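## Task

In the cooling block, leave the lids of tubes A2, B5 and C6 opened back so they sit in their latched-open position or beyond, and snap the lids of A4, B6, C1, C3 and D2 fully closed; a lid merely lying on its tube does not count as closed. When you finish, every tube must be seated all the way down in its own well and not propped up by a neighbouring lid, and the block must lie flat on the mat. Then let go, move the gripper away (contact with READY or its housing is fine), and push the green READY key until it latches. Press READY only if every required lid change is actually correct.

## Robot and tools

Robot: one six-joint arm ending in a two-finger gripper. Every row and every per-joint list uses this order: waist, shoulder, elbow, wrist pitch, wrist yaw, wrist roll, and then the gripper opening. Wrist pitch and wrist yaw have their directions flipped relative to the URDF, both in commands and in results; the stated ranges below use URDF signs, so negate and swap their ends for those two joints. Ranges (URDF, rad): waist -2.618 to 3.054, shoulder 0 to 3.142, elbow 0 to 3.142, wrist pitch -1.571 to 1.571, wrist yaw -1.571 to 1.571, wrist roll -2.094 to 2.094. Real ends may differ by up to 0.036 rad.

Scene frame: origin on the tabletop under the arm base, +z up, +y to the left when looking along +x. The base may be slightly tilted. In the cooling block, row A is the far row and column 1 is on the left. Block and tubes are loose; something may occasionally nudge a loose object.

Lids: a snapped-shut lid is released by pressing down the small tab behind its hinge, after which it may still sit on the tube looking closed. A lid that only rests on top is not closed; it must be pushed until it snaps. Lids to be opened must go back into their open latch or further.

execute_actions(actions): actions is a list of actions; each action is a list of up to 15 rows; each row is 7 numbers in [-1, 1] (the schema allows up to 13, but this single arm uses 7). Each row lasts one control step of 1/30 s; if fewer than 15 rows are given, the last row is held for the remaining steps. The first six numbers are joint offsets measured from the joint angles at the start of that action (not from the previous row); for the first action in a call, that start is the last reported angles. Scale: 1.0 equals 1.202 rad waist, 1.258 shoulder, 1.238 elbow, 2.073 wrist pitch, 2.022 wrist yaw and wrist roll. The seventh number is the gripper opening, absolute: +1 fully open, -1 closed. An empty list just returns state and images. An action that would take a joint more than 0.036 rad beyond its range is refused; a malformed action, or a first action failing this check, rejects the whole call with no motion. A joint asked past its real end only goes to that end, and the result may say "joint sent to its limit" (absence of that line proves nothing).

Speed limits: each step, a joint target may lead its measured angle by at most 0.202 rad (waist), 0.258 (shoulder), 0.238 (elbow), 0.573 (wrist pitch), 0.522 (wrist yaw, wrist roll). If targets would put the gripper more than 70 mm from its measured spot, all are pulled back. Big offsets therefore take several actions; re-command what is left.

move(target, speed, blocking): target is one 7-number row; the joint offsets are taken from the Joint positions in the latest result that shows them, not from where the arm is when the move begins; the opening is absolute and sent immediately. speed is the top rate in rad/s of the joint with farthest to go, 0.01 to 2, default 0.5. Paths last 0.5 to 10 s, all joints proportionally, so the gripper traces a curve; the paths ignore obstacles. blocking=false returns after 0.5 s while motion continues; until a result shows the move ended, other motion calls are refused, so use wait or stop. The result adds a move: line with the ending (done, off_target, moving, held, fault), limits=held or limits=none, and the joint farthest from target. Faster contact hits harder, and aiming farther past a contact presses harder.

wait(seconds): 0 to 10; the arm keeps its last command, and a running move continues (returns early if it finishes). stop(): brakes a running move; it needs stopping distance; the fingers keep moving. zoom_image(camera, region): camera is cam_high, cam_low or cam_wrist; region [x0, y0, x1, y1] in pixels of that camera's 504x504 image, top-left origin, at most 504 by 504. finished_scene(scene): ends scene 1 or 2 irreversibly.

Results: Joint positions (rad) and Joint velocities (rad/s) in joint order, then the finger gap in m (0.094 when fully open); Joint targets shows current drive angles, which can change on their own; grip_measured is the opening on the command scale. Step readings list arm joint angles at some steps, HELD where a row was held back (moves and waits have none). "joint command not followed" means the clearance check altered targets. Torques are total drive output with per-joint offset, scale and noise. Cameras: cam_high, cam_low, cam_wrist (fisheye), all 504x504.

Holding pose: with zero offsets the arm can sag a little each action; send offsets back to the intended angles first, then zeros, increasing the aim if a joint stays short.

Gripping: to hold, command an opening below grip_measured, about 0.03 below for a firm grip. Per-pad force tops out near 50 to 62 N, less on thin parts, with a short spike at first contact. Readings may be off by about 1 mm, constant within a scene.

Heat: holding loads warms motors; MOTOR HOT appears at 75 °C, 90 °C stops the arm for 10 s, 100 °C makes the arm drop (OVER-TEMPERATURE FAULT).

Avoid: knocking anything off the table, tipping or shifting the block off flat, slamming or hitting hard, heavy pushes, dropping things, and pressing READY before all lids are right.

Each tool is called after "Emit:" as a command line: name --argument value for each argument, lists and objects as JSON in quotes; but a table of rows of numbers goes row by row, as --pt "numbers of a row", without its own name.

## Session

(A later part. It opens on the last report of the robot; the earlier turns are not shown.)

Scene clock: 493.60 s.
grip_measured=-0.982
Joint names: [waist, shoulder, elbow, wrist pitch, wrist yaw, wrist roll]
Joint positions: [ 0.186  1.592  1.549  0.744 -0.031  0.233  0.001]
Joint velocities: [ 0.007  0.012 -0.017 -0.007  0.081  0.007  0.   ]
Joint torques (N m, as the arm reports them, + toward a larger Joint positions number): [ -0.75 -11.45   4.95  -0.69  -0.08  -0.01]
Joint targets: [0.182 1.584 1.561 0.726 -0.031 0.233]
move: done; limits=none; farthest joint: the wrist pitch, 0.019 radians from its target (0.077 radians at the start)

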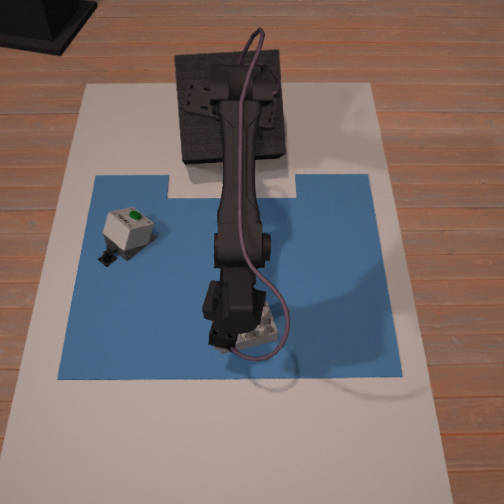

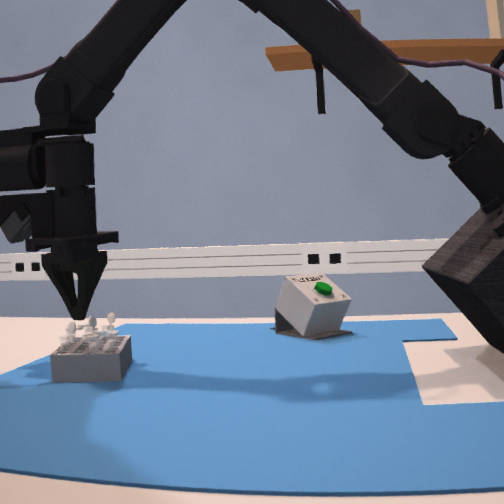

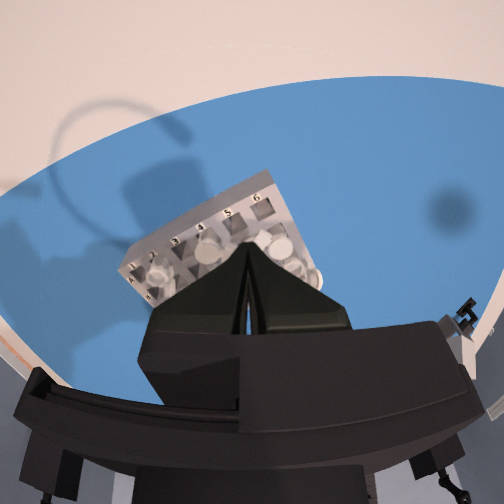

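Emit:
move --target '[0.0, -0.01, 0.0097, 0.05, 0.0, 0.0, -1]' --speed 0.045

Emit:
zoom_image --camera "cam_low" --region '[35, 280, 135, 355]'

Scene clock: 500.97 s.
grip_measured=-0.982
Joint names: [waist, shoulder, elbow, wrist pitch, wrist yaw, wrist roll]
Joint positions: [ 0.186  1.592  1.549  0.794 -0.031  0.233  0.001]
Joint velocities: [-0.002 -0.007 -0.002  0.066  0.081 -0.022 -0.001]
Joint torques (N m, as the arm reports them, + toward a larger Joint positions number): [ -0.42 -11.73   4.9    0.09  -0.08  -0.01]
Joint targets: [0.186 1.579 1.561 0.848 -0.031 0.233]
move: off_target; limits=none; farthest joint: the wrist pitch, 0.053 radians from its target (0.104 radians at the start)

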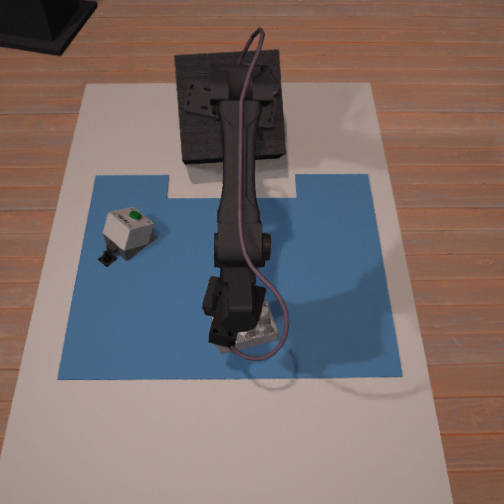

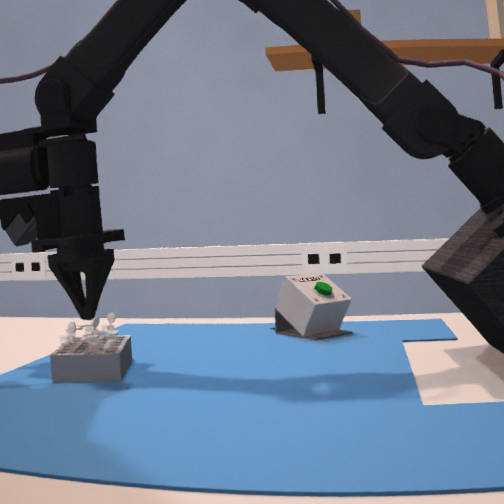

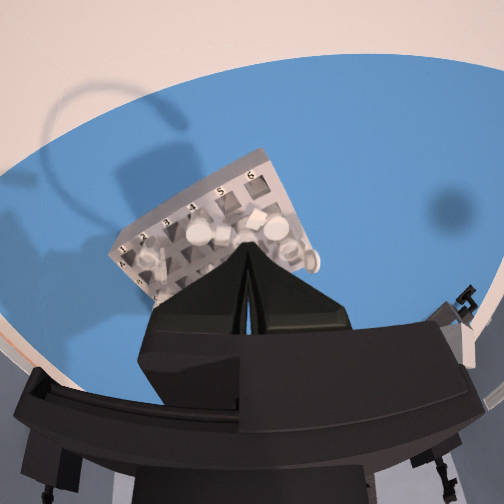

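Region (35, 280, 135, 355) of cam_low's 504x504 image, scaled by 5.040, with more detail than that image has; it fills the top 378 rows of this view, and the rest is white.

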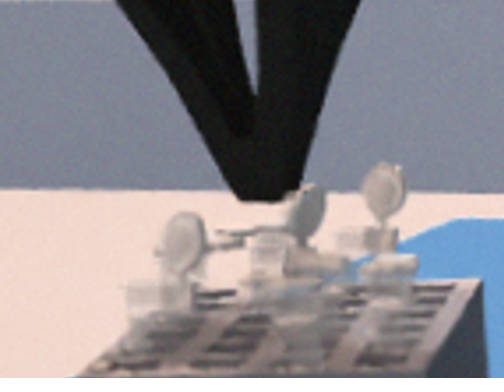

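Lid at end stop. Retreat forward, then lift.

Emit:
move --target '[0.0, -0.012, 0.0097, -0.024, 0.0, 0.0, -1]' --speed 0.08

Emit:
move --target '[0.0, -0.13, 0.0097, 0.075, 0.0, -0.115, -1]' --speed 0.2

Emit:
zoom_image --camera "cam_low" --region '[45, 300, 145, 390]'

Emit:
zoom_image --camera "cam_wrist" --region '[108, 120, 348, 300]'

Scene clock: 507.27 s.
grip_measured=-0.982
Joint names: [waist, shoulder, elbow, wrist pitch, wrist yaw, wrist roll]
Joint positions: [ 0.186  1.592  1.549  0.763 -0.031  0.233  0.001]
Joint velocities: [ 0.007 -0.007 -0.002 -0.037 -0.022  0.051  0.   ]
Joint torques (N m, as the arm reports them, + toward a larger Joint positions number): [ -0.42 -11.98   4.93  -0.62  -0.08  -0.01]
Joint targets: [0.186 1.577 1.561 0.745 -0.031 0.233]
move: done; limits=none; farthest joint: the wrist pitch, 0.018 radians from its target (0.050 radians at the start)

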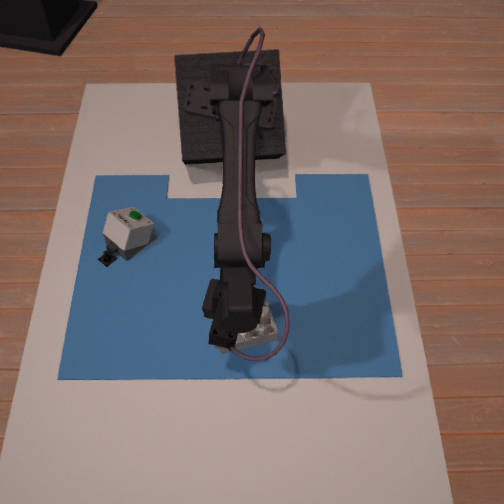

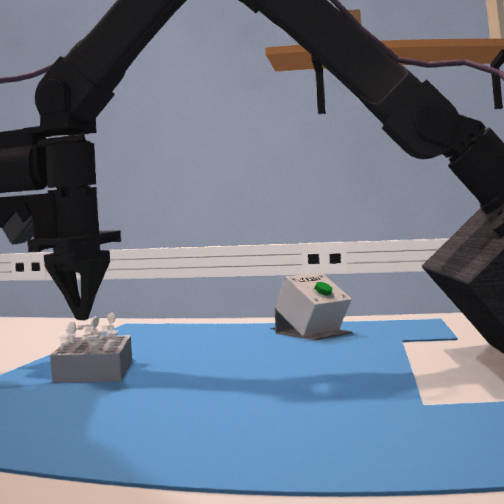

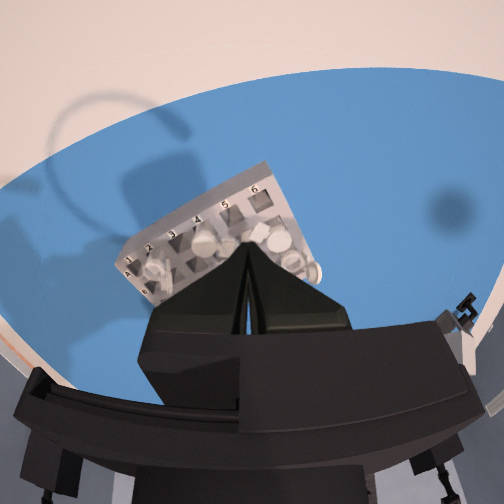

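Scene clock: 509.07 s.
grip_measured=-0.982
Joint names: [waist, shoulder, elbow, wrist pitch, wrist yaw, wrist roll]
Joint positions: [ 0.186  1.459  1.549  0.913 -0.031  0.006  0.001]
Joint velocities: [-0.002 -0.022  0.012 -0.007  0.037 -0.037  0.   ]
Joint torques (N m, as the arm reports them, + toward a larger Joint positions number): [ -0.35 -12.65   5.13  -0.39  -0.08  -0.07]
Joint targets: [0.186 1.428 1.561 0.918 -0.031 0.001]
move: off_target; limits=none; farthest joint: the shoulder, 0.031 radians from its target (0.163 radians at the start)

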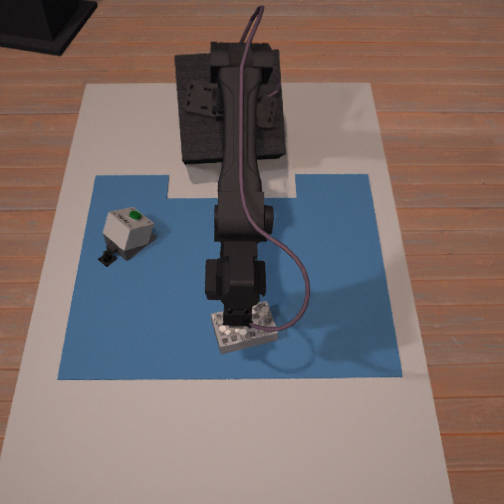

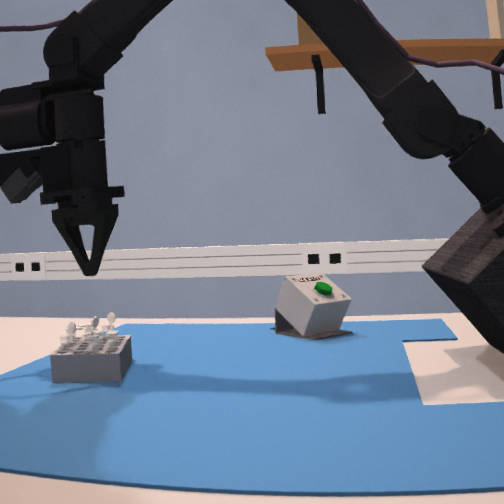

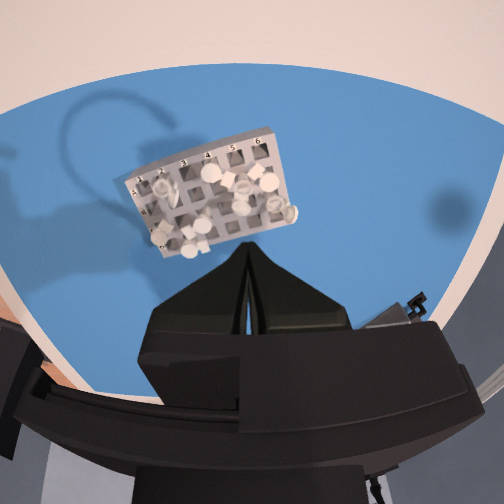

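Region (45, 300, 145, 390) of cam_low's 504x504 image, scaled by 5.040, with more detail than that image has; it fills the top 454 rows of this view, and the rest is white.

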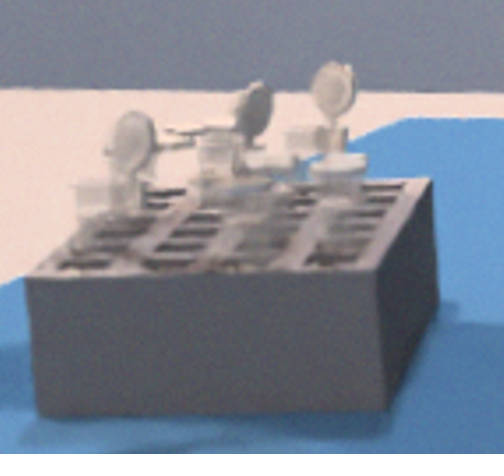

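Region (108, 120, 348, 300) of cam_wrist's 504x504 image, scaled by 2.100, with more detail than that image has; it fills the top 378 rows of this view, and the rest is white.

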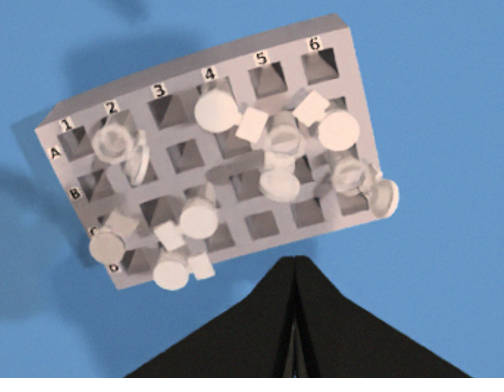

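Emit:
move --target '[-0.58, -0.47, -0.77, -0.18, 0.02, 0.0, -1]' --speed 0.6

Scene clock: 520.53 s.
grip_measured=-0.982
Joint names: [waist, shoulder, elbow, wrist pitch, wrist yaw, wrist roll]
Joint positions: [-0.495  0.893  0.6    0.559  0.012  0.006  0.001]
Joint velocities: [-0.012 -0.017  0.012  0.051  0.007 -0.081  0.   ]
Joint torques (N m, as the arm reports them, + toward a larger Joint positions number): [-2.51 -5.59  3.21 -0.77 -0.28 -0.01]
Joint targets: [-0.511 0.868 0.595 0.539 0.009 0.006]
move: off_target; limits=none; farthest joint: the shoulder, 0.026 radians from its target (0.591 radians at the start)

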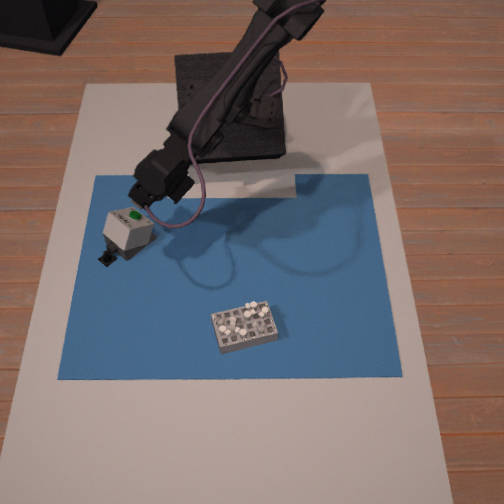

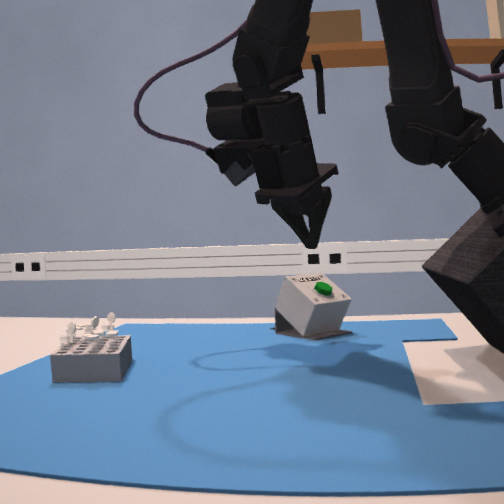

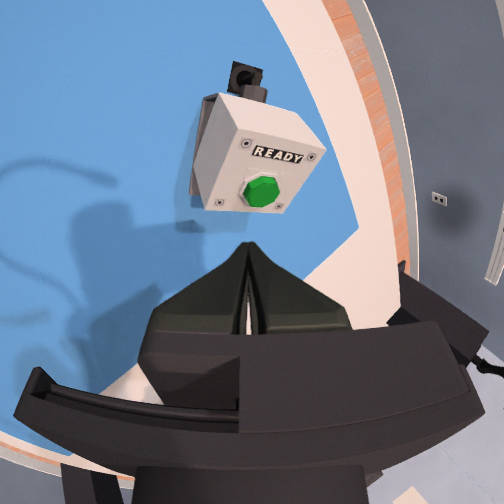

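Emit:
zoom_image --camera "cam_high" --region '[200, 290, 290, 360]'

Region (200, 290, 290, 360) of cam_high's 504x504 image, scaled by 5.600, with more detail than that image has.

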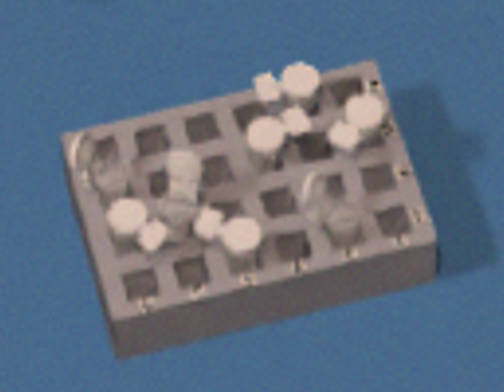

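Emit:
move --target '[-0.0416, 0.0875, -0.081, -0.145, 0.0, 0.0, -1]' --speed 0.25

Scene clock: 531.20 s.
grip_measured=-0.982
Joint names: [waist, shoulder, elbow, wrist pitch, wrist yaw, wrist roll]
Joint positions: [-0.526  0.999  0.508  0.279  0.016  0.006  0.001]
Joint velocities: [-0.007 -0.012  0.002  0.051  0.037 -0.051 -0.001]
Joint torques (N m, as the arm reports them, + toward a larger Joint positions number): [-3.05 -3.41  2.45 -0.86 -0.3  -0.01]
Joint targets: [-0.545 1.004 0.499 0.258 0.012 0.006]
move: done; limits=none; farthest joint: the wrist pitch, 0.020 radians from its target (0.300 radians at the start)

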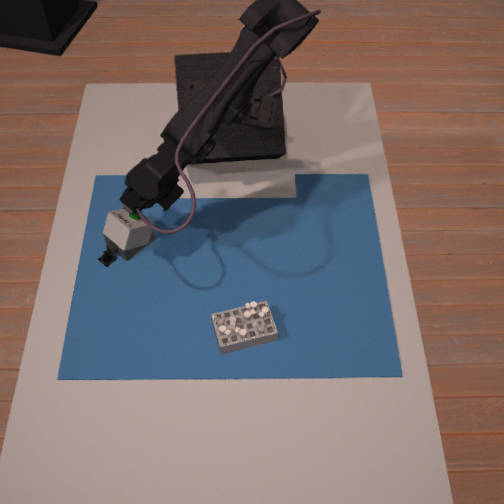

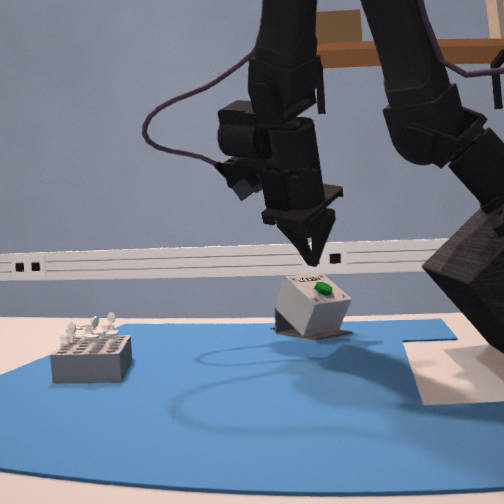

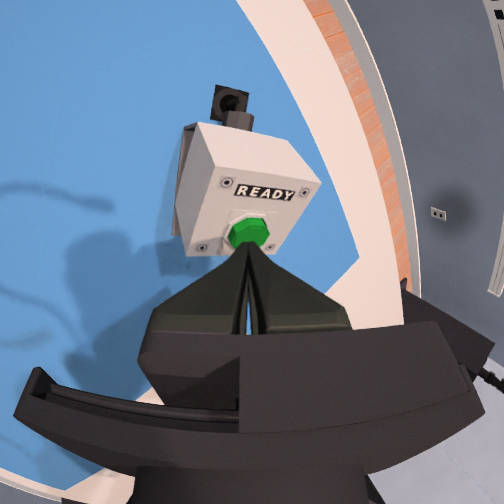

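Emit:
move --target '[-0.01, 0.08, -0.0574, -0.0883, -0.003, 0.0, -1]' --speed 0.15

Emit:
zoom_image --camera "cam_low" --region '[270, 240, 370, 320]'

Scene clock: 538.27 s.
grip_measured=-0.982
Joint names: [waist, shoulder, elbow, wrist pitch, wrist yaw, wrist roll]
Joint positions: [-0.526  1.095  0.448  0.116  0.018  0.006  0.001]
Joint velocities: [ 0.002  0.002 -0.007 -0.007 -0.037  0.007  0.   ]
Joint torques (N m, as the arm reports them, + toward a larger Joint positions number): [-2.69 -3.55  1.88 -0.92 -0.34 -0.01]
Joint targets: [-0.538 1.100 0.437 0.095 0.010 0.006]
move: done; limits=none; farthest joint: the wrist pitch, 0.020 radians from its target (0.182 radians at the start)

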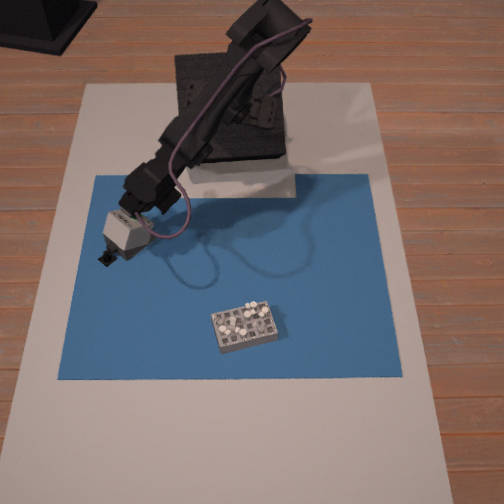

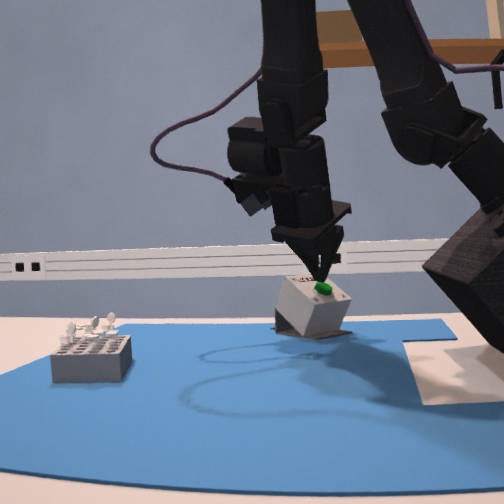

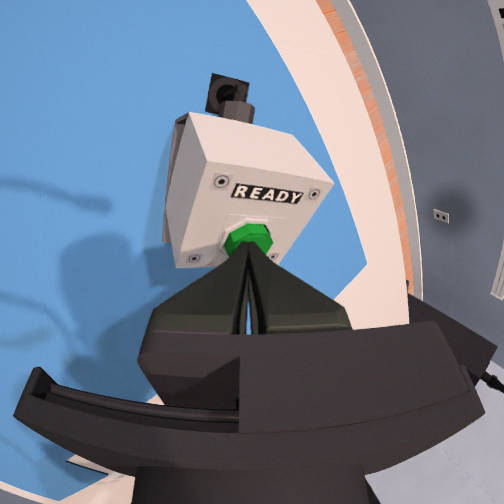

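Region (270, 240, 370, 320) of cam_low's 504x504 image, scaled by 5.040, with more detail than that image has; it fills the top 403 rows of this view, and the rest is white.

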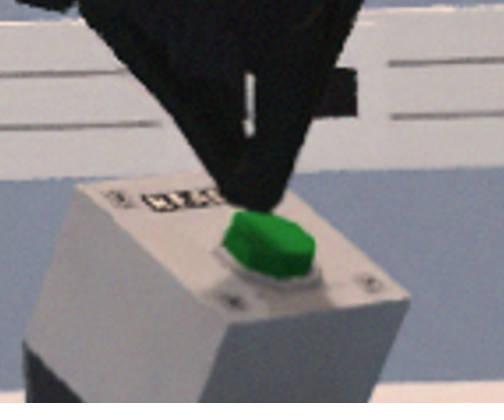

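Emit:
move --target '[-0.01, 0.058, 0.0, -0.03, -0.003, 0.0, -1]' --speed 0.05

Emit:
zoom_image --camera "cam_low" --region '[270, 240, 370, 320]'

Scene clock: 542.47 s.
grip_measured=-0.982
Joint names: [waist, shoulder, elbow, wrist pitch, wrist yaw, wrist roll]
Joint positions: [-0.526  1.155  0.448  0.084  0.019  0.006  0.001]
Joint velocities: [-0.002  0.002 -0.002  0.022  0.007  0.081 -0.   ]
Joint torques (N m, as the arm reports them, + toward a larger Joint positions number): [-2.85 -3.21  2.42 -0.95 -0.33 -0.01]
move: unfinished (the scene ended)
The task's run has ended: the event that ends the task has happened.

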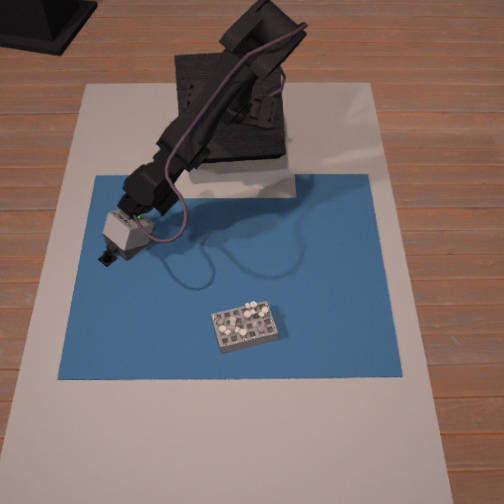

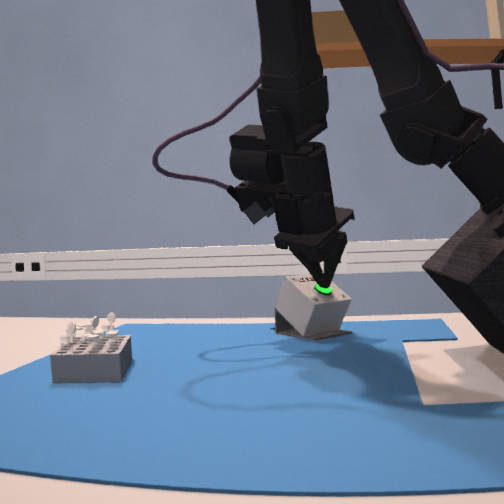

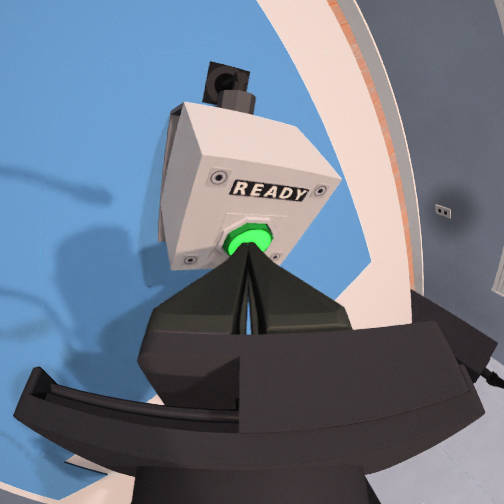

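Episode already finished.

Emit:
finished_scene --scene 2

The scene is finished: the task was done.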